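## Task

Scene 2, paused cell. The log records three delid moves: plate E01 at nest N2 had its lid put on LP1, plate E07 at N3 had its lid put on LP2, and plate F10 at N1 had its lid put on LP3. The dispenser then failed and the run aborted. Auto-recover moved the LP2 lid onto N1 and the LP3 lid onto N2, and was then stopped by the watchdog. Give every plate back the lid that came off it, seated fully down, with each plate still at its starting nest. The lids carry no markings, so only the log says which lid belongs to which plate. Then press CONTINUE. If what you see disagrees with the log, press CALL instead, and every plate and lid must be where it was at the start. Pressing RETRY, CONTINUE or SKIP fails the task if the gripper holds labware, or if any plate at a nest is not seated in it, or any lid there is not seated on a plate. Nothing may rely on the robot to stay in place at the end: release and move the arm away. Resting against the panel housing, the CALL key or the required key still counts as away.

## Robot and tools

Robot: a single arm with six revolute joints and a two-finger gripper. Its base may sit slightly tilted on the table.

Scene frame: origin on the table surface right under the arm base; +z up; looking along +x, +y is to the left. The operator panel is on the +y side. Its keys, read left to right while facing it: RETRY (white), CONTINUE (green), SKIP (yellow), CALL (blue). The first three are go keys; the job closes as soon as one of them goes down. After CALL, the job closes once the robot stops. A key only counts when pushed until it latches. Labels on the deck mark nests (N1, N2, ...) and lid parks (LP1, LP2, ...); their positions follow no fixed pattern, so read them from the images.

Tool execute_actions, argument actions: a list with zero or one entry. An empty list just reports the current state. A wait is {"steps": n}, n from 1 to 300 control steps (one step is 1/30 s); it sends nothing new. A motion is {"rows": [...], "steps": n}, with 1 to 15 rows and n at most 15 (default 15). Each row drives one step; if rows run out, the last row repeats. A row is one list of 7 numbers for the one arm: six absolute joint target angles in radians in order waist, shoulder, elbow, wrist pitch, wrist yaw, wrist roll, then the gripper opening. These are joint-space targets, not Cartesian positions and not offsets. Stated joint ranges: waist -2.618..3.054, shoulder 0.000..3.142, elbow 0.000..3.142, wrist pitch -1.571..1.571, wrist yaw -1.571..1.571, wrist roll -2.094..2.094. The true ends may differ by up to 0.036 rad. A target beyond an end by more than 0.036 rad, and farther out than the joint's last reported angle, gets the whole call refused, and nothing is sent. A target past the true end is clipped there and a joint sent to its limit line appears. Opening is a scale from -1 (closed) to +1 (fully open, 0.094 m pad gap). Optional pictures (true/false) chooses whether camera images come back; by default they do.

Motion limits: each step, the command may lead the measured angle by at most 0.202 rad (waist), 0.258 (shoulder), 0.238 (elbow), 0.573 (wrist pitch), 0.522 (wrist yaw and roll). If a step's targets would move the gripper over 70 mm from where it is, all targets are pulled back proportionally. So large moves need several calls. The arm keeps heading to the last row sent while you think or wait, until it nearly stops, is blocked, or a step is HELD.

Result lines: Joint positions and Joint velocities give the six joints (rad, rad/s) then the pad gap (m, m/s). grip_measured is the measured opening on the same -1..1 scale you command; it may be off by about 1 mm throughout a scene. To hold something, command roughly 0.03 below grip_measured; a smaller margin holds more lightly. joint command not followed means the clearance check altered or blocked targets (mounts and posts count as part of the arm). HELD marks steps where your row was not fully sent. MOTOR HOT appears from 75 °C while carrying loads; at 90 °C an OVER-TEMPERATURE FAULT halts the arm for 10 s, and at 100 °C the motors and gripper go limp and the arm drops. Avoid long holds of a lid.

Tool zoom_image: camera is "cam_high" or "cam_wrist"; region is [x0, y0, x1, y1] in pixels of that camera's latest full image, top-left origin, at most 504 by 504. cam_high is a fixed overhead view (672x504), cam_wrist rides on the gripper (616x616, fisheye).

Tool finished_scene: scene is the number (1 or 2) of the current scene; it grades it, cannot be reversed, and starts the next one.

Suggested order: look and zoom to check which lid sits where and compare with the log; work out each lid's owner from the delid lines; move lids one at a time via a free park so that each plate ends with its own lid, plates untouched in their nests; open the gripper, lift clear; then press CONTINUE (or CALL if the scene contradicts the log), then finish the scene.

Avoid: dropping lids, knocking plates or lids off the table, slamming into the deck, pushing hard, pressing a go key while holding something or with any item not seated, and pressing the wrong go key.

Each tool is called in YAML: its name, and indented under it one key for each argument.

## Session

execute_actions:
  actions: []

Scene clock: 0.00 s of 9600.00 s.
grip_measured=+1.000
Joint positions: [-0.37   2.056  0.84   0.708  0.918  2.015  0.094]
Joint velocities: [ 0.002 -0.022  0.007 -0.037 -0.022  0.066  0.   ]

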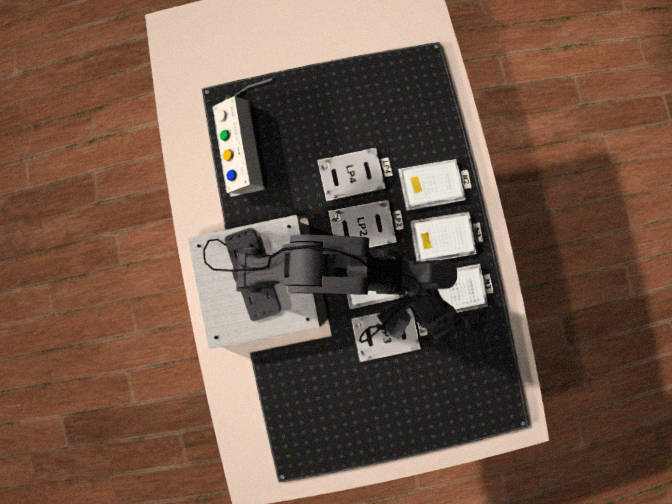

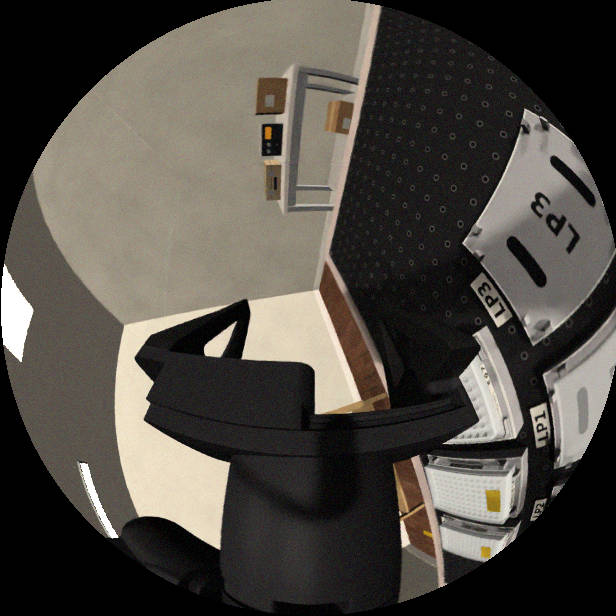

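zoom_image:
  camera: "cam_wrist"
  region: [410, 320, 616, 580]

execute_actions:
  actions:
    - {"rows": [[-0.37,1.82,1.32,0.708,0.918,2.015,1.0]], "steps": 15}
  pictures: false

execute_actions:
  actions:
    - {"rows": [[-0.25,1.95,1.55,-0.3,0.4,1.0,1.0]], "steps": 15}
  pictures: false

execute_actions:
  actions:
    - {"rows": [[-0.15,2.05,1.70,-1.20,-0.02,-0.03,1.0]], "steps": 15}
  pictures: false

execute_actions:
  actions:
    - {"steps": 30}

Region (410, 320, 616, 580) of cam_wrist's 616x616 image, scaled by 1.938, with more detail than that image has; it fills the left 399 columns of this view, and the rest is white.

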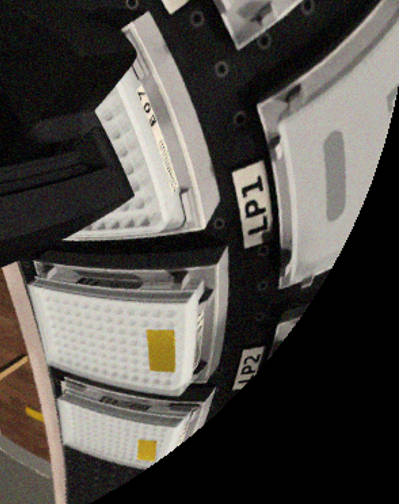

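Scene clock: 8.67 s of 9600.00 s.
grip_measured=+1.000
Joint positions: [-0.37   1.876  1.263  0.696  0.914  2.018  0.094]
Joint velocities: [-0.007 -0.403  0.716  0.022 -0.022 -0.007  0.   ]
Steps of this call (steps 1 to 90: nothing new was sent; then 5.17 s passed at rest; steps 91 to 105: all 15 steps of this action). Readings (joint positions):
91: [-0.370 2.051 0.848 0.700 0.918 2.016]
92: [-0.370 2.044 0.862 0.691 0.918 2.016]
94: [-0.370 2.017 0.906 0.687 0.916 2.017]
98: [-0.370 1.955 1.026 0.689 0.915 2.018]
105: the state above

Scene clock: 9.17 s of 9600.00 s.
grip_measured=+1.000
Joint positions: [-0.246  1.952  1.527 -0.168  0.439  1.132  0.094]
Joint velocities: [ 0.032  0.217  0.007 -0.93  -0.3   -0.755  0.   ]
Steps of this call (steps 1 to 15: all 15 steps of this action). Readings (joint positions):
1: [-0.366 1.870 1.299 0.660 0.882 1.975]
2: [-0.358 1.872 1.352 0.605 0.831 1.916]
4: [-0.328 1.885 1.440 0.486 0.732 1.793]
8: [-0.265 1.899 1.516 0.228 0.581 1.526]
15: the state above

Scene clock: 9.67 s of 9600.00 s.
grip_measured=+1.000
Joint positions: [-0.143  2.051  1.664 -1.114  0.008  0.102  0.094]
Joint velocities: [ 0.017  0.002 -0.017 -0.564 -0.125 -0.828  0.   ]
Steps of this call (steps 1 to 15: all 15 steps of this action). Readings (joint positions):
1: [-0.243 1.966 1.543 -0.233 0.398 1.078]
2: [-0.238 1.984 1.574 -0.306 0.346 1.012]
4: [-0.213 2.017 1.622 -0.447 0.253 0.874]
8: [-0.157 2.044 1.660 -0.763 0.111 0.558]
15: the state above

Scene clock: 10.67 s of 9600.00 s.
grip_measured=+1.000
Joint positions: [-0.143  2.051  1.673 -1.187 -0.012 -0.024  0.094]
Joint velocities: [ 0.022  0.002 -0.002  0.051 -0.007 -0.037  0.   ]
Steps of this call (steps 1 to 30: the robot went on to your last target). Readings (joint positions):
1: [-0.143 2.051 1.664 -1.131 0.003 0.077]
2: [-0.143 2.051 1.664 -1.144 -0.000 0.056]
4: [-0.143 2.051 1.664 -1.162 -0.005 0.027]
8: [-0.143 2.051 1.664 -1.179 -0.010 -0.003]
30: the state above
The arm was judged still, so your last target was given up. Only a new action makes it travel on or press farther. Fingers that are still opening or closing keep moving.

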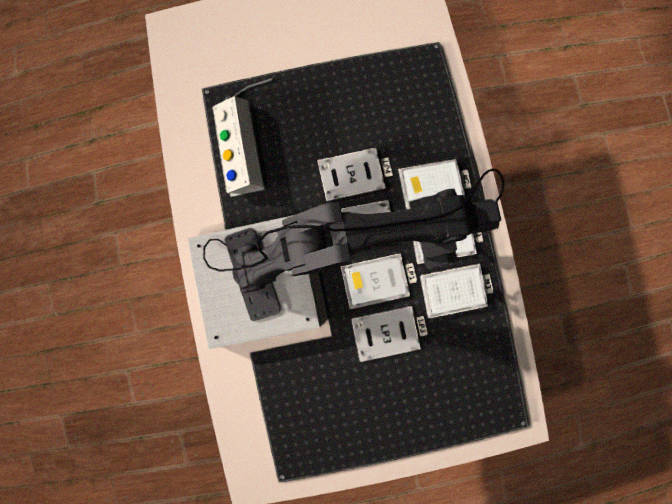

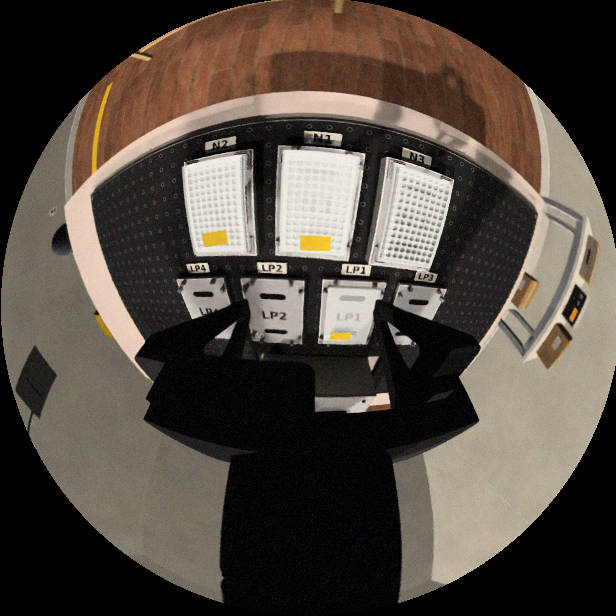

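execute_actions:
  actions:
    - {"rows": [[-0.20,2.12,1.78,-1.17,-0.012,-0.08,1.0],[-0.25,2.17,1.84,-1.16,-0.012,-0.13,1.0],[-0.30,2.22,1.89,-1.15,-0.012,-0.18,1.0],[-0.34,2.27,1.93,-1.13,-0.012,-0.22,1.0],[-0.38,2.31,1.96,-1.12,-0.012,-0.26,1.0],[-0.41,2.35,1.98,-1.10,-0.012,-0.285,1.0],[-0.425,2.38,1.99,-1.09,-0.012,-0.297,1.0],[-0.430,2.40,1.992,-1.08,-0.012,-0.298,1.0],[-0.430,2.41,1.992,-1.075,-0.012,-0.298,1.0]], "steps": 15}
  pictures: false

execute_actions:
  actions:
    - {"steps": 20}

zoom_image:
  camera: "cam_wrist"
  region: [60, 160, 420, 370]

Scene clock: 17.77 s of 9600.00 s.
grip_measured=+1.000
Joint positions: [-0.468  2.448  1.971 -1.089 -0.002 -0.268  0.094]
Joint velocities: [ 0.159  0.061 -0.007  0.022  0.022 -0.154  0.   ]
Steps of this call (steps 1 to 90: nothing new was sent; then 3.60 s passed at rest; steps 91 to 105: all 15 steps of this action). Readings (joint positions):
91: [-0.147 2.060 1.688 -1.197 -0.014 -0.032]
92: [-0.159 2.083 1.725 -1.207 -0.018 -0.049]
94: [-0.208 2.152 1.823 -1.194 -0.024 -0.093]
98: [-0.355 2.296 1.947 -1.133 -0.023 -0.187]
105: the state above

Scene clock: 18.43 s of 9600.00 s.
grip_measured=+1.000
Joint positions: [-0.427  2.442  1.971 -1.088 -0.006 -0.291  0.094]
Joint velocities: [ 0.012 -0.007 -0.007 -0.007 -0.022 -0.007  0.   ]
Steps of this call (steps 1 to 20: the robot went on to your last target). Readings (joint positions):
1: [-0.462 2.448 1.971 -1.089 -0.002 -0.272]
2: [-0.455 2.447 1.971 -1.088 -0.002 -0.276]
4: [-0.440 2.443 1.971 -1.088 -0.003 -0.282]
8: [-0.427 2.442 1.971 -1.088 -0.006 -0.288]
20: the state above

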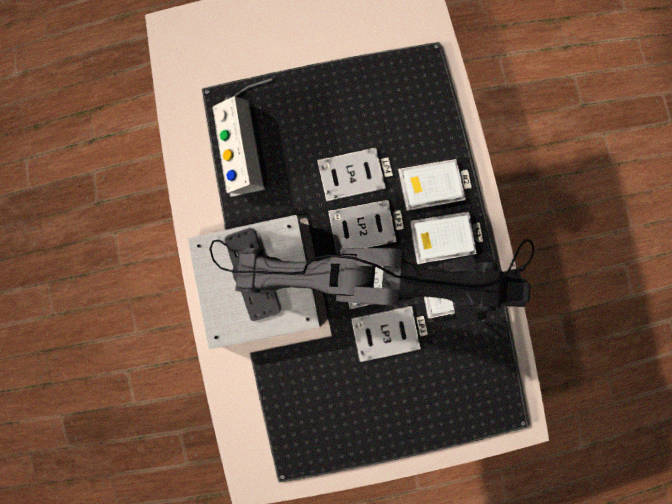

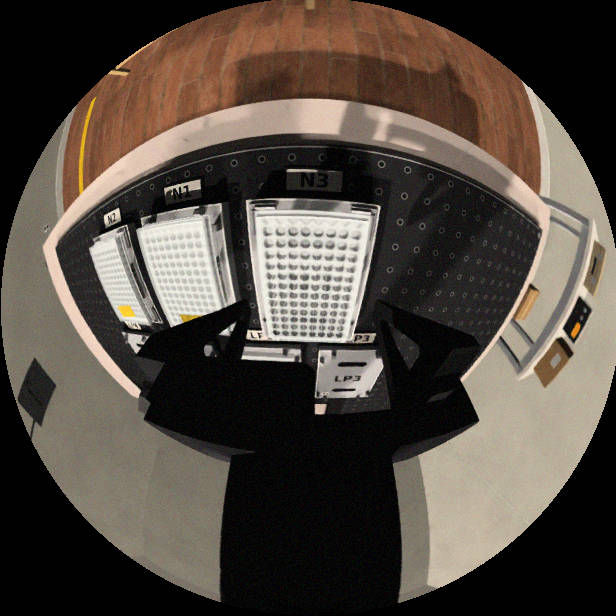

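Region (60, 160, 420, 370) of cam_wrist's 616x616 image, scaled by 1.400, with more detail than that image has; it fills the top 294 rows of this view, and the rest is white.

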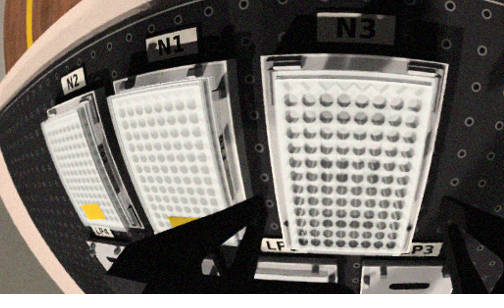

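zoom_image:
  camera: "cam_wrist"
  region: [100, 200, 250, 330]

Region (100, 200, 250, 330) of cam_wrist's 616x616 image, scaled by 3.360, with more detail than that image has; it fills the top 437 rows of this view, and the rest is white.

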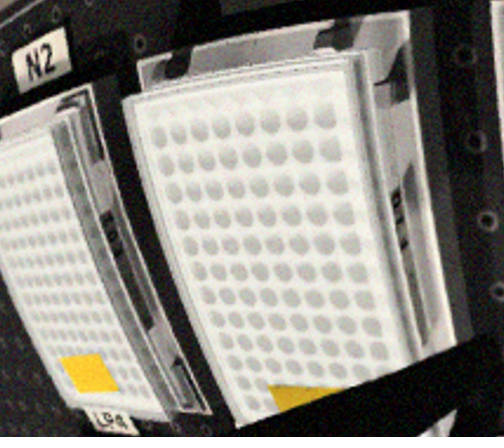

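execute_actions:
  actions:
    - {"rows": [[-0.47,2.39,1.99,-1.09,-0.25,0.5,1.0]], "steps": 12}
  pictures: false

execute_actions:
  actions:
    - {"rows": [[-0.50,2.39,1.99,-1.09,-0.6,1.27,1.0]], "steps": 15}
  pictures: false

execute_actions:
  actions:
    - {"steps": 15}

Scene clock: 29.20 s of 9600.00 s.
grip_measured=+1.000
Joint positions: [-0.471  2.422  1.971 -1.088 -0.225  0.428  0.094]
Joint velocities: [-0.002 -0.012 -0.002 -0.066 -0.095  0.476  0.   ]
Steps of this call (steps 1 to 15: the robot went on to your last target; steps 16 to 90: nothing new was sent; then 7.37 s passed at rest; steps 91 to 102: all 12 steps of this action). Readings (joint positions):
91: [-0.431 2.440 1.971 -1.088 -0.040 -0.214]
92: [-0.435 2.439 1.971 -1.088 -0.083 -0.114]
94: [-0.448 2.434 1.971 -1.088 -0.142 0.084]
98: [-0.469 2.424 1.971 -1.088 -0.199 0.329]
102: the state above

Scene clock: 29.70 s of 9600.00 s.
grip_measured=+1.000
Joint positions: [-0.495  2.422  1.971 -1.088 -0.577  1.227  0.094]
Joint velocities: [ 0.012 -0.007 -0.002  0.037 -0.11   0.242  0.   ]
Steps of this call (steps 1 to 15: all 15 steps of this action). Readings (joint positions):
1: [-0.474 2.422 1.971 -1.088 -0.277 0.510]
2: [-0.478 2.422 1.971 -1.088 -0.343 0.610]
4: [-0.487 2.422 1.971 -1.088 -0.434 0.810]
8: [-0.495 2.422 1.971 -1.088 -0.527 1.080]
15: the state above

Scene clock: 30.20 s of 9600.00 s.
grip_measured=+1.000
Joint positions: [-0.495  2.422  1.971 -1.088 -0.589  1.264  0.094]
Joint velocities: [-0.002 -0.002 -0.002  0.007 -0.037  0.007  0.   ]
Steps of this call (steps 1 to 15: the robot went on to your last target). Readings (joint positions):
1: [-0.495 2.422 1.971 -1.088 -0.580 1.235]
2: [-0.495 2.422 1.971 -1.088 -0.582 1.241]
4: [-0.495 2.422 1.971 -1.088 -0.585 1.250]
8: [-0.495 2.422 1.971 -1.088 -0.588 1.259]
15: the state above

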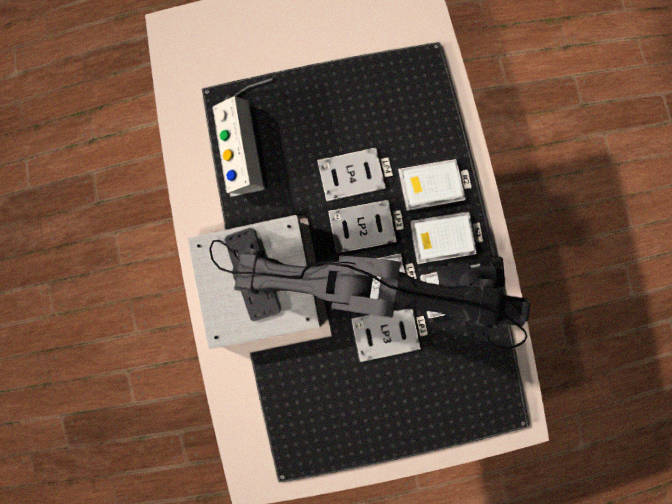

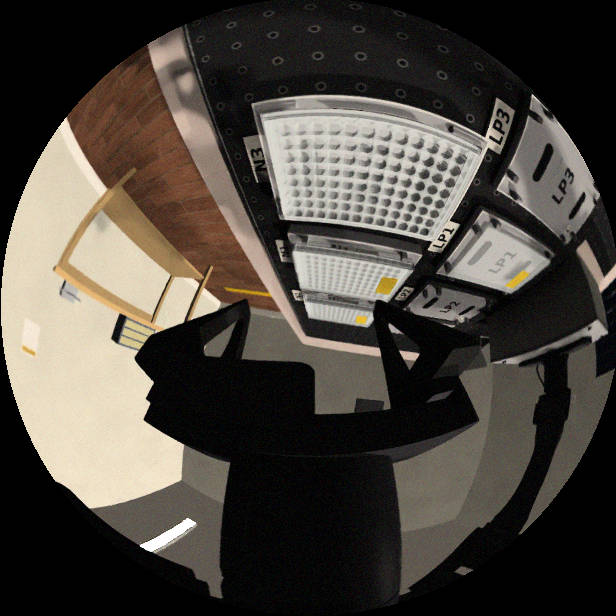

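zoom_image:
  camera: "cam_wrist"
  region: [280, 225, 430, 330]

Region (280, 225, 430, 330) of cam_wrist's 616x616 image, scaled by 3.360, with more detail than that image has; it fills the top 353 rows of this view, and the rest is white.

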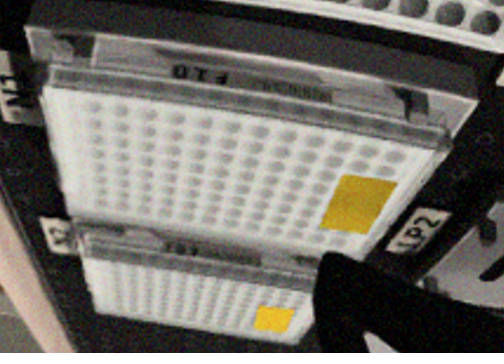

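execute_actions:
  actions:
    - {"rows": [[-0.44,2.40,1.96,-1.088,-0.6,1.32,1.0],[-0.40,2.38,1.94,-1.088,-0.6,1.36,1.0],[-0.35,2.36,1.92,-1.088,-0.6,1.41,1.0],[-0.30,2.34,1.90,-1.088,-0.6,1.46,1.0],[-0.26,2.32,1.88,-1.088,-0.6,1.50,1.0],[-0.23,2.31,1.87,-1.088,-0.6,1.53,1.0],[-0.215,2.30,1.86,-1.088,-0.6,1.55,1.0]], "steps": 15}
  pictures: false

execute_actions:
  actions:
    - {"steps": 15}

zoom_image:
  camera: "cam_wrist"
  region: [250, 215, 430, 330]

Scene clock: 36.33 s of 9600.00 s.
grip_measured=+1.000
Joint positions: [-0.172  2.327  1.87  -1.081 -0.608  1.521  0.094]
Joint velocities: [-0.261 -0.042 -0.007 -0.007  0.081  0.066  0.   ]
Steps of this call (steps 1 to 15: the robot went on to your last target; steps 16 to 90: nothing new was sent; then 2.63 s passed at rest; steps 91 to 105: all 15 steps of this action). Readings (joint positions):
91: [-0.492 2.422 1.971 -1.088 -0.589 1.273]
92: [-0.484 2.421 1.968 -1.086 -0.588 1.288]
94: [-0.442 2.407 1.943 -1.082 -0.584 1.333]
98: [-0.284 2.367 1.886 -1.081 -0.584 1.435]
105: the state above

Scene clock: 36.83 s of 9600.00 s.
grip_measured=+1.000
Joint positions: [-0.22   2.327  1.87  -1.081 -0.6    1.543  0.094]
Joint velocities: [ 0.007 -0.002 -0.007  0.051  0.007  0.051  0.   ]
Steps of this call (steps 1 to 15: the robot went on to your last target). Readings (joint positions):
1: [-0.181 2.327 1.870 -1.081 -0.608 1.526]
2: [-0.192 2.327 1.870 -1.081 -0.607 1.530]
4: [-0.210 2.327 1.870 -1.081 -0.604 1.535]
8: [-0.221 2.327 1.870 -1.081 -0.600 1.541]
15: the state above

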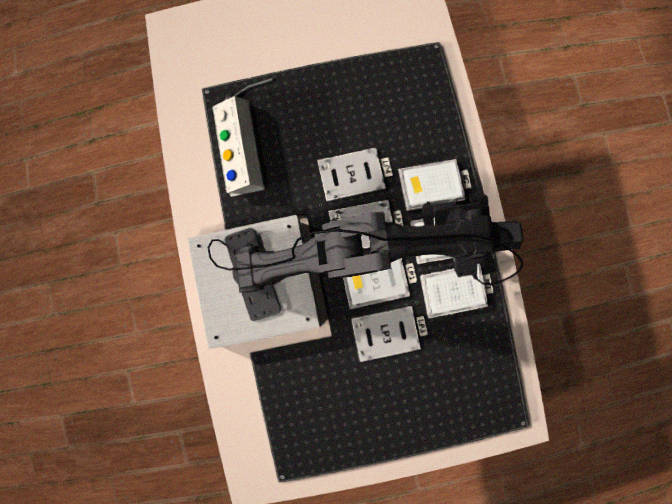

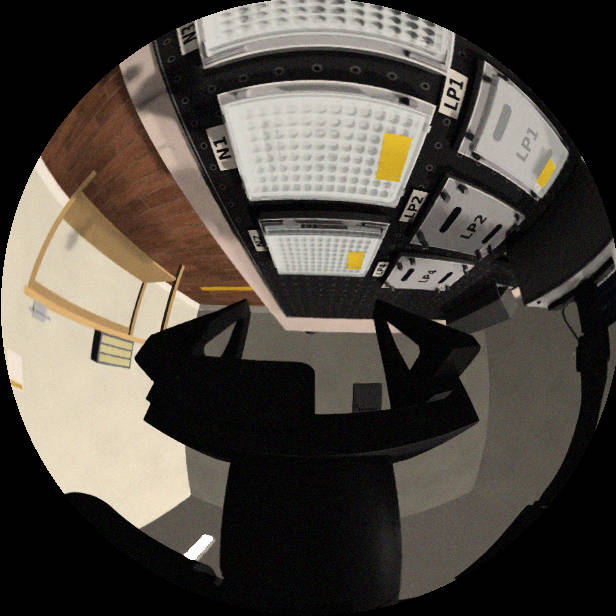

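Region (250, 215, 430, 330) of cam_wrist's 616x616 image, scaled by 2.800, with more detail than that image has; it fills the top 322 rows of this view, and the rest is white.

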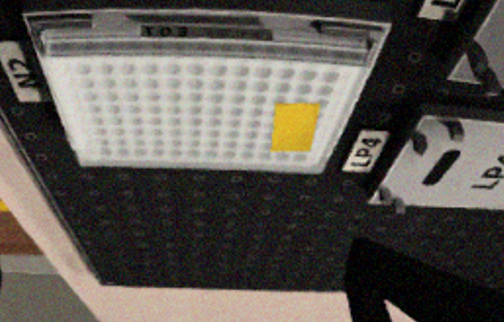

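zoom_image:
  camera: "cam_wrist"
  region: [290, 215, 360, 240]

Region (290, 215, 360, 240) of cam_wrist's 616x616 image, scaled by 7.200, with more detail than that image has; it fills the top 180 rows of this view, and the rest is white.

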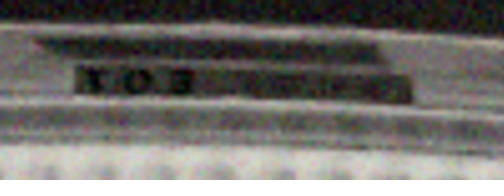

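execute_actions:
  actions:
    - {"rows": [[-0.29,2.34,1.87,-1.081,-0.85,1.5,1.0]], "steps": 15}
  pictures: false

execute_actions:
  actions:
    - {"steps": 12}

zoom_image:
  camera: "cam_wrist"
  region: [230, 150, 430, 270]

Scene clock: 42.53 s of 9600.00 s.
grip_measured=+1.000
Joint positions: [-0.296  2.332  1.87  -1.081 -0.827  1.508  0.094]
Joint velocities: [ 0.002 -0.007 -0.007 -0.007 -0.051 -0.066  0.   ]
Steps of this call (steps 1 to 15: the robot went on to your last target; steps 16 to 90: nothing new was sent; then 2.20 s passed at rest; steps 91 to 105: all 15 steps of this action). Readings (joint positions):
91: [-0.226 2.328 1.870 -1.081 -0.635 1.539]
92: [-0.234 2.329 1.870 -1.081 -0.680 1.532]
94: [-0.260 2.331 1.870 -1.081 -0.740 1.523]
98: [-0.296 2.332 1.870 -1.081 -0.794 1.513]
105: the state above

Scene clock: 42.93 s of 9600.00 s.
grip_measured=+1.000
Joint positions: [-0.296  2.332  1.87  -1.081 -0.835  1.507  0.094]
Joint velocities: [ 0.002  0.002 -0.007 -0.007 -0.037 -0.007  0.   ]
Steps of this call (steps 1 to 12: the robot went on to your last target). Readings (joint positions):
1: [-0.296 2.332 1.870 -1.081 -0.829 1.508]
2: [-0.296 2.332 1.870 -1.081 -0.830 1.508]
4: [-0.296 2.332 1.870 -1.081 -0.832 1.507]
8: [-0.296 2.332 1.870 -1.081 -0.835 1.507]
12: the state above

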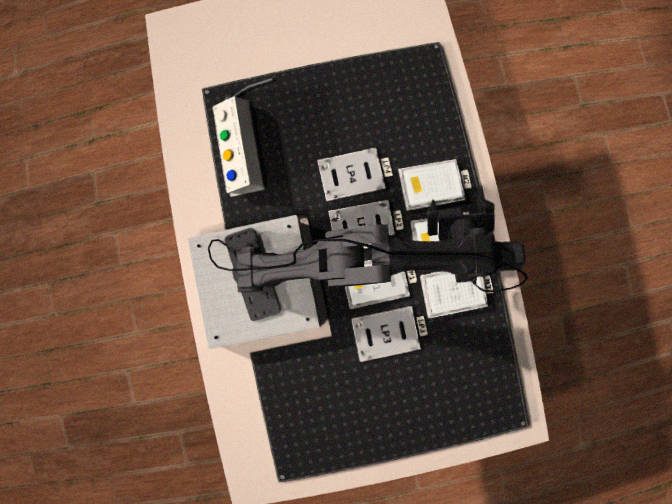

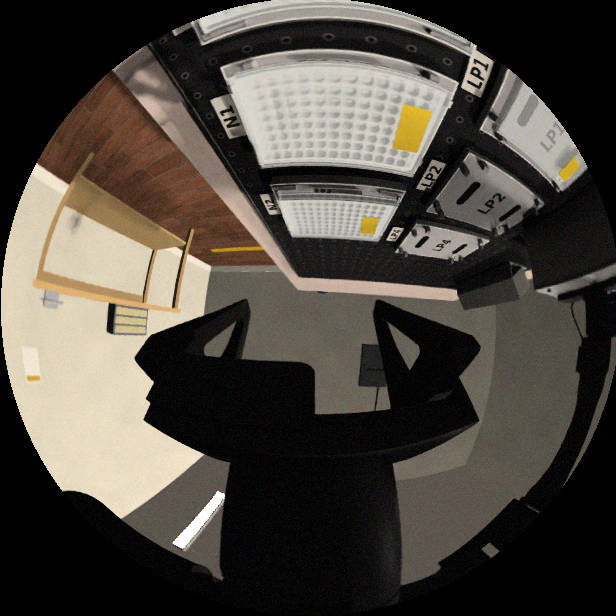

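Region (230, 150, 430, 270) of cam_wrist's 616x616 image, scaled by 2.520, with more detail than that image has; it fills the top 302 rows of this view, and the rest is white.

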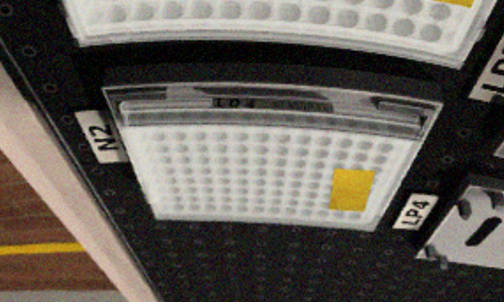

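zoom_image:
  camera: "cam_wrist"
  region: [300, 178, 370, 203]

Region (300, 178, 370, 203) of cam_wrist's 616x616 image, scaled by 7.200, with more detail than that image has; it fills the top 180 rows of this view, and the rest is white.

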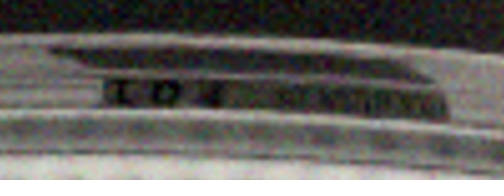

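execute_actions:
  actions:
    - {"rows": [[-0.27,2.332,1.90,-1.081,-0.6,1.1,1.0],[-0.25,2.332,1.905,-1.081,-0.45,0.9,1.0],[-0.23,2.332,1.91,-1.081,-0.3,0.6,1.0],[-0.21,2.332,1.915,-1.081,-0.2,0.4,1.0],[-0.19,2.332,1.918,-1.081,-0.1,0.2,1.0],[-0.175,2.332,1.918,-1.081,-0.05,0.05,1.0],[-0.163,2.332,1.918,-1.081,-0.02,-0.02,1.0],[-0.155,2.332,1.918,-1.081,-0.012,-0.036,1.0],[-0.150,2.332,1.918,-1.081,-0.010,-0.036,1.0],[-0.147,2.332,1.918,-1.081,-0.010,-0.036,1.0],[-0.146,2.355,1.918,-1.081,-0.010,-0.036,1.0],[-0.146,2.362,1.918,-1.081,-0.010,-0.036,1.0],[-0.146,2.369,1.918,-1.081,-0.010,-0.036,1.0],[-0.146,2.376,1.918,-1.081,-0.010,-0.036,1.0],[-0.146,2.382,1.918,-1.081,-0.010,-0.036,1.0]], "steps": 15}
  pictures: false

execute_actions:
  actions:
    - {"rows": [[-0.146,2.387,1.918,-1.081,-0.010,-0.036,1.0],[-0.146,2.391,1.918,-1.081,-0.010,-0.036,1.0],[-0.146,2.394,1.918,-1.081,-0.010,-0.036,1.0],[-0.146,2.396,1.918,-1.081,-0.010,-0.036,1.0]], "steps": 15}
  pictures: false

execute_actions:
  actions:
    - {"steps": 12}

zoom_image:
  camera: "cam_wrist"
  region: [210, 160, 420, 370]

Scene clock: 52.33 s of 9600.00 s.
grip_measured=+1.000
Joint positions: [-0.134  2.352  1.891 -1.082 -0.073  0.171  0.094]
Joint velocities: [-0.056  0.242 -0.002  0.037  0.388 -1.341  0.   ]
Steps of this call (steps 1 to 15: the robot went on to your last target; steps 16 to 90: nothing new was sent; then 5.90 s passed at rest; steps 91 to 105: all 15 steps of this action). Readings (joint positions):
91: [-0.294 2.332 1.870 -1.082 -0.803 1.447]
92: [-0.288 2.332 1.873 -1.082 -0.740 1.352]
94: [-0.267 2.332 1.879 -1.082 -0.569 1.154]
98: [-0.191 2.332 1.890 -1.082 -0.258 0.759]
105: the state above

Scene clock: 52.83 s of 9600.00 s.
grip_measured=+1.000
Joint positions: [-0.139  2.401  1.891 -1.082 -0.018 -0.023  0.094]
Joint velocities: [ 0.002  0.012  0.012 -0.066 -0.051 -0.007  0.   ]
Steps of this call (steps 1 to 15: all 15 steps of this action). Readings (joint positions):
1: [-0.135 2.361 1.891 -1.082 -0.062 0.131]
2: [-0.137 2.370 1.891 -1.082 -0.053 0.098]
4: [-0.139 2.386 1.891 -1.082 -0.039 0.052]
8: [-0.139 2.401 1.891 -1.082 -0.025 0.003]
15: the state above

Scene clock: 53.23 s of 9600.00 s.
grip_measured=+1.000
Joint positions: [-0.139  2.401  1.891 -1.082 -0.017 -0.029  0.094]
Joint velocities: [-0.007 -0.002 -0.012  0.037 -0.007 -0.051  0.   ]
Steps of this call (steps 1 to 12: the robot went on to your last target). Readings (joint positions):
1: [-0.139 2.401 1.891 -1.082 -0.018 -0.024]
2: [-0.139 2.401 1.891 -1.082 -0.018 -0.026]
4: [-0.139 2.401 1.891 -1.082 -0.017 -0.027]
8: [-0.139 2.401 1.891 -1.082 -0.017 -0.029]
12: the state above

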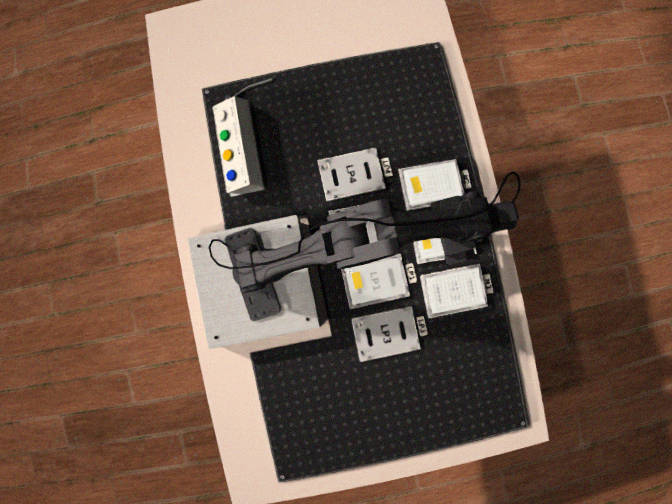

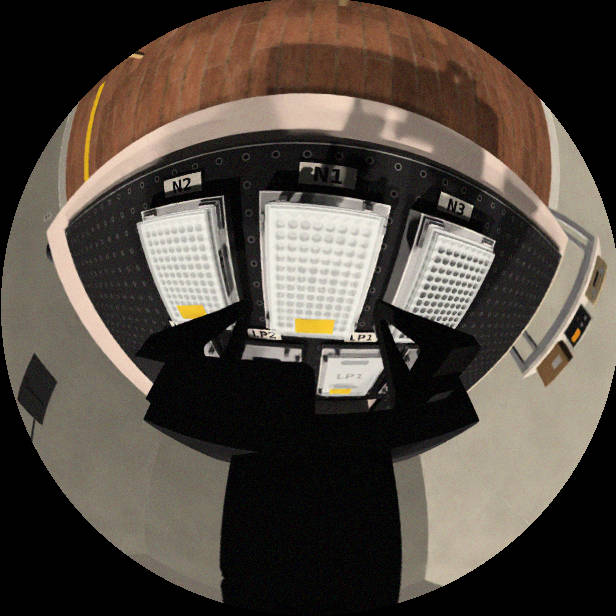

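Region (210, 160, 420, 370) of cam_wrist's 616x616 image, scaled by 2.400, with more detail than that image has.

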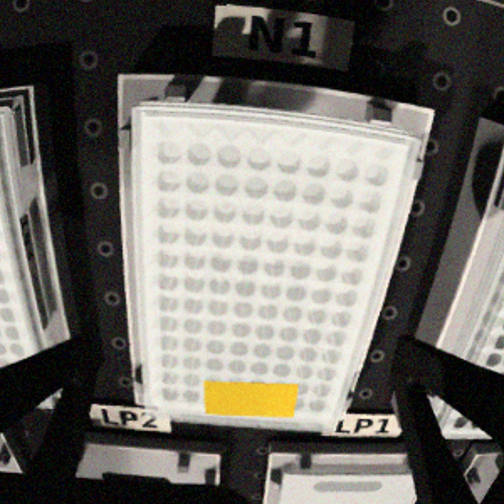

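execute_actions:
  actions: []

zoom_image:
  camera: "cam_wrist"
  region: [210, 160, 420, 370]

Scene clock: 61.80 s of 9600.00 s.
grip_measured=+1.000
Joint positions: [-0.139  2.401  1.891 -1.082 -0.017 -0.03   0.094]
Joint velocities: [-0.007  0.002  0.012 -0.066  0.051 -0.066  0.   ]
Steps of this call (steps 1 to 15: the robot went on to your last target; steps 16 to 90: nothing new was sent; then 5.57 s passed at rest). Readings (joint positions):
1: [-0.139 2.401 1.891 -1.082 -0.017 -0.029]
2: [-0.139 2.401 1.891 -1.082 -0.017 -0.029]
4: [-0.139 2.401 1.891 -1.082 -0.017 -0.030]
8: [-0.139 2.401 1.891 -1.082 -0.017 -0.030]
90: the state above
The arm was judged still, so your last target was given up. Only a new action makes it travel on or press farther. Fingers that are still opening or closing keep moving.

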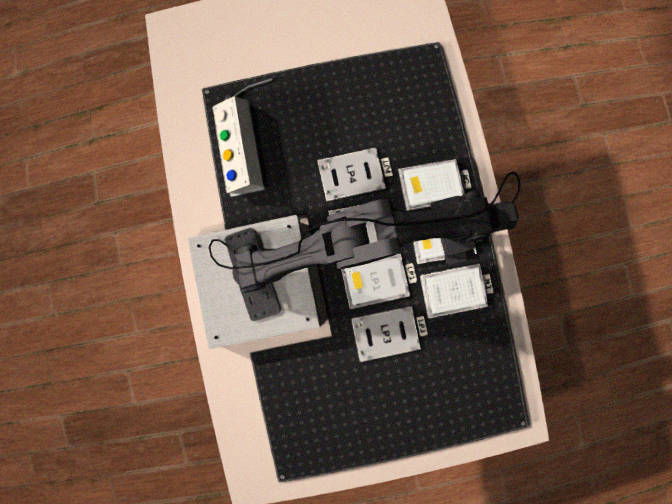

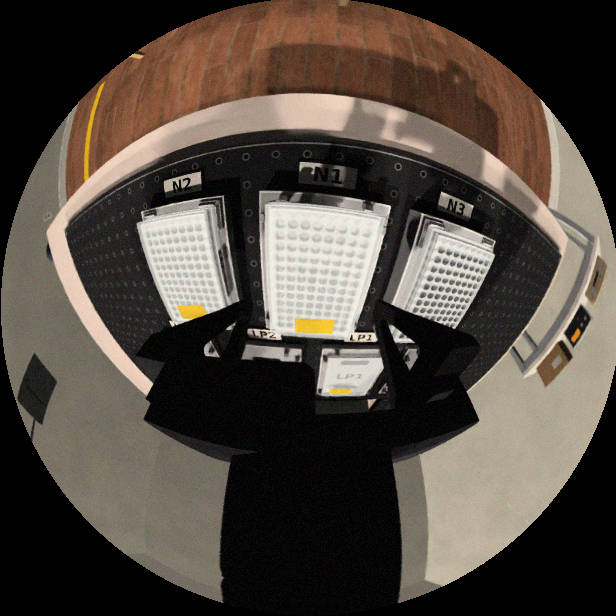

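Region (210, 160, 420, 370) of cam_wrist's 616x616 image, scaled by 2.400, with more detail than that image has.

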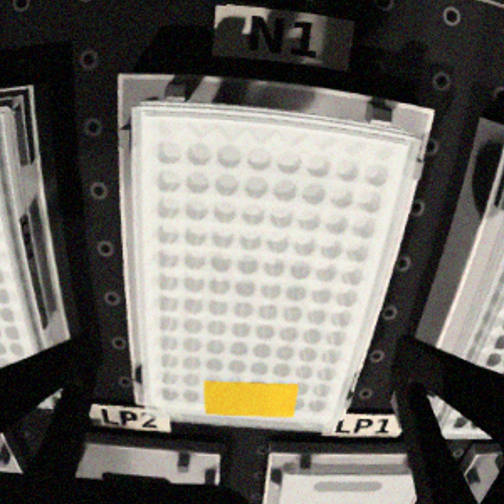

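execute_actions:
  actions:
    - {"rows": [[-0.139, 2.401, 1.891, -1.082, -0.017, -0.01, 1], [-0.139, 2.401, 1.891, -1.082, -0.017, 0.0, 1], [-0.139, 2.401, 1.891, -1.082, -0.017, 0.01, 1], [-0.139, 2.401, 1.891, -1.082, -0.017, 0.02, 1], [-0.139, 2.401, 1.891, -1.082, -0.017, 0.03, 1], [-0.139, 2.401, 1.891, -1.082, -0.017, 0.04, 1], [-0.139, 2.401, 1.891, -1.082, -0.017, 0.05, 1], [-0.139, 2.401, 1.891, -1.082, -0.017, 0.06, 1], [-0.139, 2.401, 1.891, -1.082, -0.017, 0.07, 1], [-0.139, 2.401, 1.891, -1.082, -0.017, 0.077, 1]], "steps": 15}
  pictures: false

execute_actions:
  actions:
    - {"steps": 10}

zoom_image:
  camera: "cam_wrist"
  region: [210, 160, 420, 370]

Scene clock: 68.43 s of 9600.00 s.
grip_measured=+1.000
Joint positions: [-0.139  2.401  1.891 -1.082 -0.017  0.06   0.094]
Joint velocities: [-0.002 -0.002 -0.022  0.007 -0.037  0.081  0.   ]
Steps of this call (steps 1 to 90: nothing new was sent; then 3.13 s passed at rest; steps 91 to 105: all 15 steps of this action). Readings (joint positions):
91: [-0.139 2.401 1.891 -1.082 -0.017 -0.028]
92: [-0.139 2.401 1.891 -1.082 -0.017 -0.024]
94: [-0.139 2.401 1.891 -1.082 -0.017 -0.013]
98: [-0.139 2.401 1.891 -1.082 -0.017 0.018]
105: the state above

Scene clock: 68.77 s of 9600.00 s.
grip_measured=+1.000
Joint positions: [-0.139  2.401  1.891 -1.082 -0.017  0.07   0.094]
Joint velocities: [ 0.012 -0.012  0.002 -0.037  0.037 -0.081  0.   ]
Steps of this call (steps 1 to 10: the robot went on to your last target). Readings (joint positions):
1: [-0.139 2.401 1.891 -1.082 -0.017 0.062]
2: [-0.139 2.401 1.891 -1.082 -0.017 0.064]
4: [-0.139 2.401 1.891 -1.082 -0.017 0.066]
8: [-0.139 2.401 1.891 -1.082 -0.017 0.069]
10: the state above

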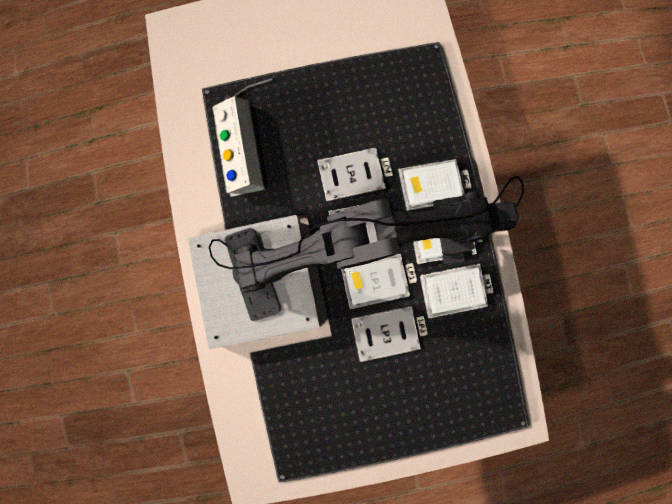

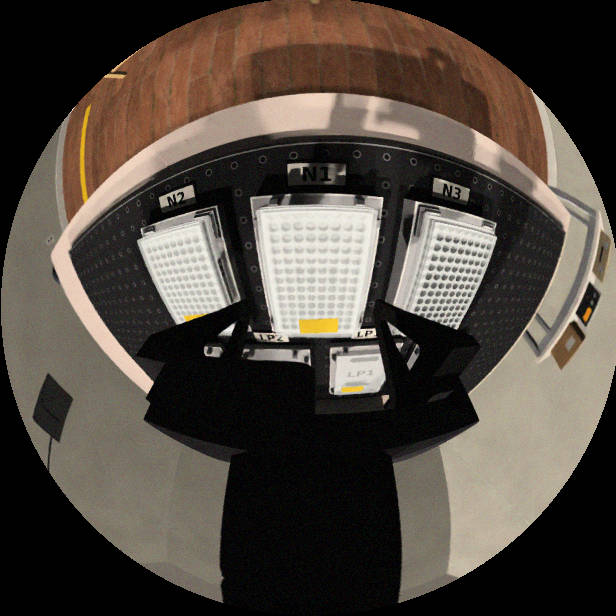

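Region (210, 160, 420, 370) of cam_wrist's 616x616 image, scaled by 2.400, with more detail than that image has.

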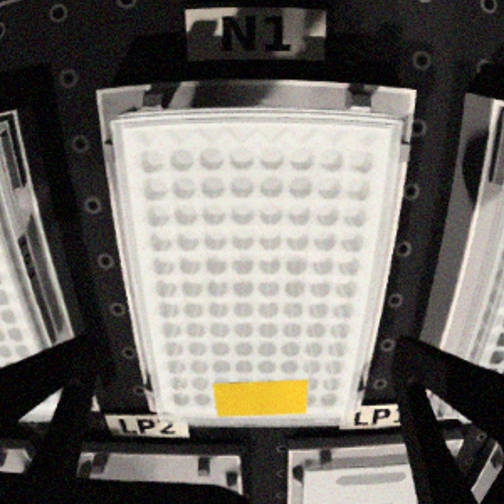

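execute_actions:
  actions:
    - {"rows": [[-0.1535, 2.401, 1.872, -1.06, -0.017, 0.077, 1], [-0.1535, 2.401, 1.868, -1.052, -0.017, 0.077, 1], [-0.1535, 2.401, 1.864, -1.044, -0.017, 0.077, 1], [-0.1535, 2.401, 1.860, -1.036, -0.017, 0.077, 1], [-0.1535, 2.401, 1.856, -1.028, -0.017, 0.077, 1], [-0.1535, 2.401, 1.852, -1.02, -0.017, 0.077, 1], [-0.1535, 2.401, 1.848, -1.012, -0.017, 0.077, 1], [-0.1535, 2.401, 1.844, -1.004, -0.017, 0.077, 1], [-0.1535, 2.401, 1.840, -0.996, -0.017, 0.077, 1], [-0.1535, 2.401, 1.836, -0.988, -0.017, 0.077, 1], [-0.1535, 2.401, 1.832, -0.98, -0.017, 0.077, 1], [-0.1535, 2.401, 1.828, -0.972, -0.017, 0.077, 1], [-0.1535, 2.401, 1.824, -0.964, -0.017, 0.077, 1], [-0.1535, 2.401, 1.822, -0.959, -0.017, 0.077, 1]], "steps": 15}
  pictures: false

execute_actions:
  actions:
    - {"steps": 15}

zoom_image:
  camera: "cam_wrist"
  region: [210, 160, 420, 370]

Scene clock: 79.57 s of 9600.00 s.
grip_measured=+1.000
Joint positions: [-0.146  2.401  1.833 -1.001 -0.017  0.071  0.094]
Joint velocities: [-0.017 -0.007 -0.085  0.125  0.007 -0.007  0.   ]
Steps of this call (steps 1 to 30: the robot went on to your last target; steps 31 to 90: nothing new was sent; then 7.30 s passed at rest; steps 91 to 105: all 15 steps of this action). Readings (joint positions):
91: [-0.140 2.401 1.890 -1.080 -0.017 0.071]
92: [-0.141 2.401 1.887 -1.078 -0.017 0.071]
94: [-0.143 2.401 1.878 -1.070 -0.017 0.071]
98: [-0.146 2.401 1.858 -1.050 -0.017 0.071]
105: the state above

Scene clock: 80.07 s of 9600.00 s.
grip_measured=+1.000
Joint positions: [-0.146  2.401  1.83  -0.977 -0.017  0.071  0.094]
Joint velocities: [-0.022  0.002  0.002 -0.022  0.007 -0.095  0.   ]
Steps of this call (steps 1 to 15: the robot went on to your last target). Readings (joint positions):
1: [-0.146 2.401 1.831 -0.996 -0.017 0.071]
2: [-0.146 2.401 1.830 -0.993 -0.017 0.071]
4: [-0.146 2.401 1.830 -0.987 -0.017 0.071]
8: [-0.146 2.401 1.830 -0.980 -0.017 0.071]
15: the state above

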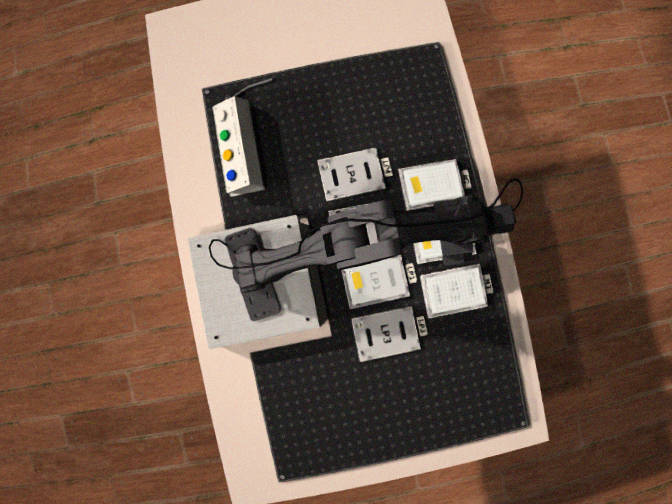

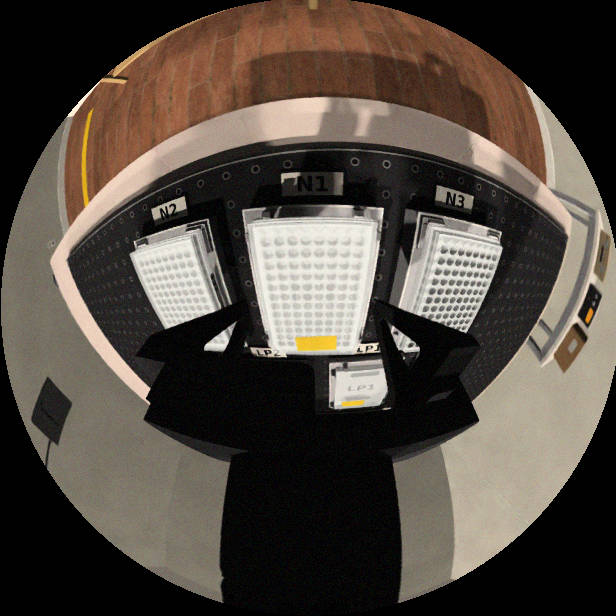

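Region (210, 160, 420, 370) of cam_wrist's 616x616 image, scaled by 2.400, with more detail than that image has.

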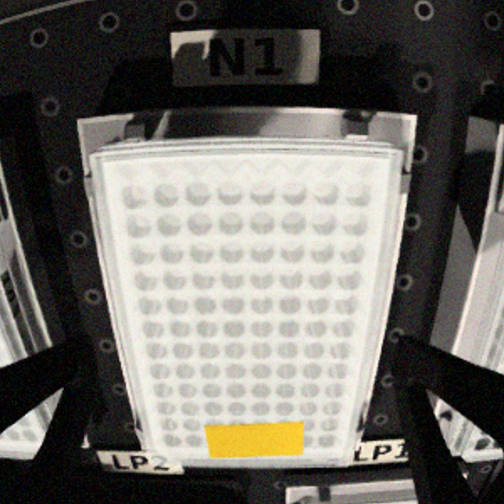

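execute_actions:
  actions:
    - {"rows": [[-0.146, 2.427, 1.811, -0.95, -0.017, 0.052, 1], [-0.146, 2.427, 1.810, -0.945, -0.017, 0.052, 1], [-0.146, 2.427, 1.809, -0.94, -0.017, 0.052, 1], [-0.146, 2.427, 1.808, -0.935, -0.017, 0.052, 1], [-0.146, 2.427, 1.807, -0.93, -0.017, 0.052, 1], [-0.146, 2.413, 1.807, -0.925, -0.017, 0.052, 1], [-0.146, 2.413, 1.807, -0.92, -0.017, 0.052, 1]], "steps": 15}
  pictures: false

execute_actions:
  actions:
    - {"steps": 12}

zoom_image:
  camera: "cam_wrist"
  region: [210, 160, 420, 370]

Scene clock: 92.40 s of 9600.00 s.
grip_measured=+1.000
Joint positions: [-0.146  2.417  1.812 -0.941 -0.017  0.059  0.094]
Joint velocities: [-0.007 -0.002 -0.012 -0.051  0.022 -0.022  0.   ]
Steps of this call (steps 1 to 15: the robot went on to your last target; steps 16 to 90: nothing new was sent; then 8.83 s passed at rest; steps 91 to 105: all 15 steps of this action). Readings (joint positions):
91: [-0.146 2.402 1.829 -0.975 -0.017 0.069]
92: [-0.146 2.404 1.828 -0.972 -0.017 0.067]
94: [-0.146 2.410 1.823 -0.965 -0.017 0.064]
98: [-0.146 2.417 1.812 -0.953 -0.017 0.061]
105: the state above

Scene clock: 92.80 s of 9600.00 s.
grip_measured=+1.000
Joint positions: [-0.146  2.417  1.812 -0.938 -0.017  0.058  0.094]
Joint velocities: [-0.002  0.002 -0.002 -0.037  0.037 -0.022  0.   ]
Steps of this call (steps 1 to 12: the robot went on to your last target). Readings (joint positions):
1: [-0.146 2.417 1.812 -0.940 -0.017 0.059]
2: [-0.146 2.417 1.812 -0.940 -0.017 0.058]
4: [-0.146 2.417 1.812 -0.939 -0.017 0.058]
8: [-0.146 2.417 1.812 -0.938 -0.017 0.058]
12: the state above

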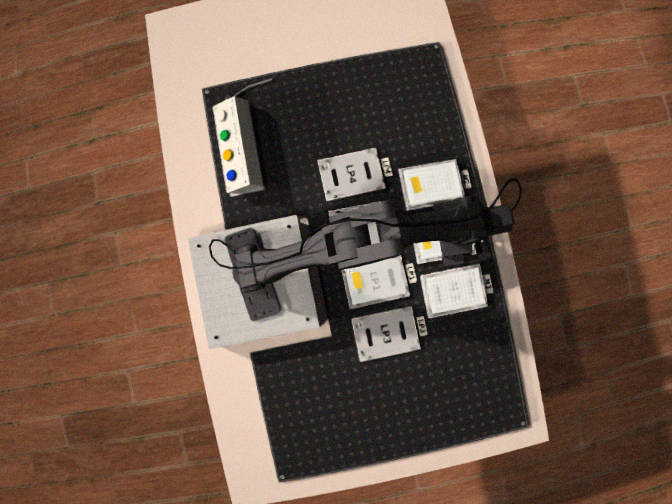

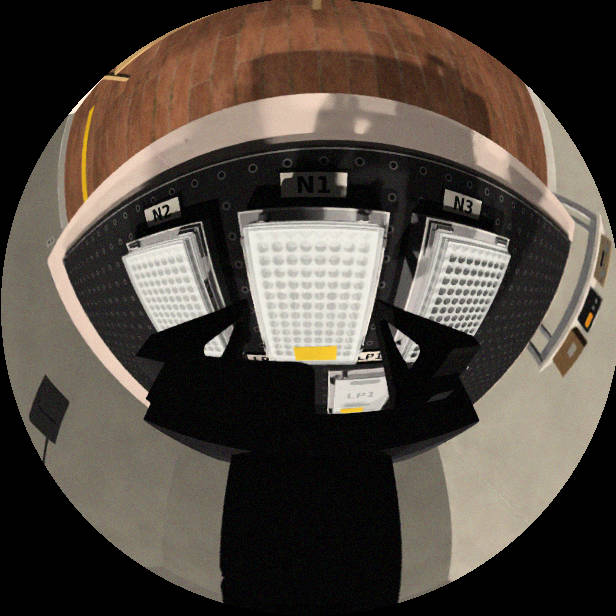

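Region (210, 160, 420, 370) of cam_wrist's 616x616 image, scaled by 2.400, with more detail than that image has.

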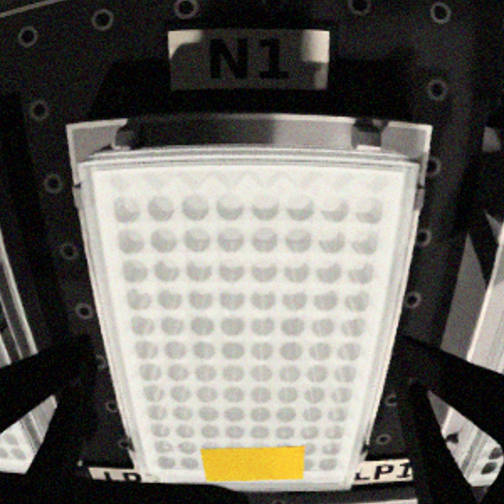

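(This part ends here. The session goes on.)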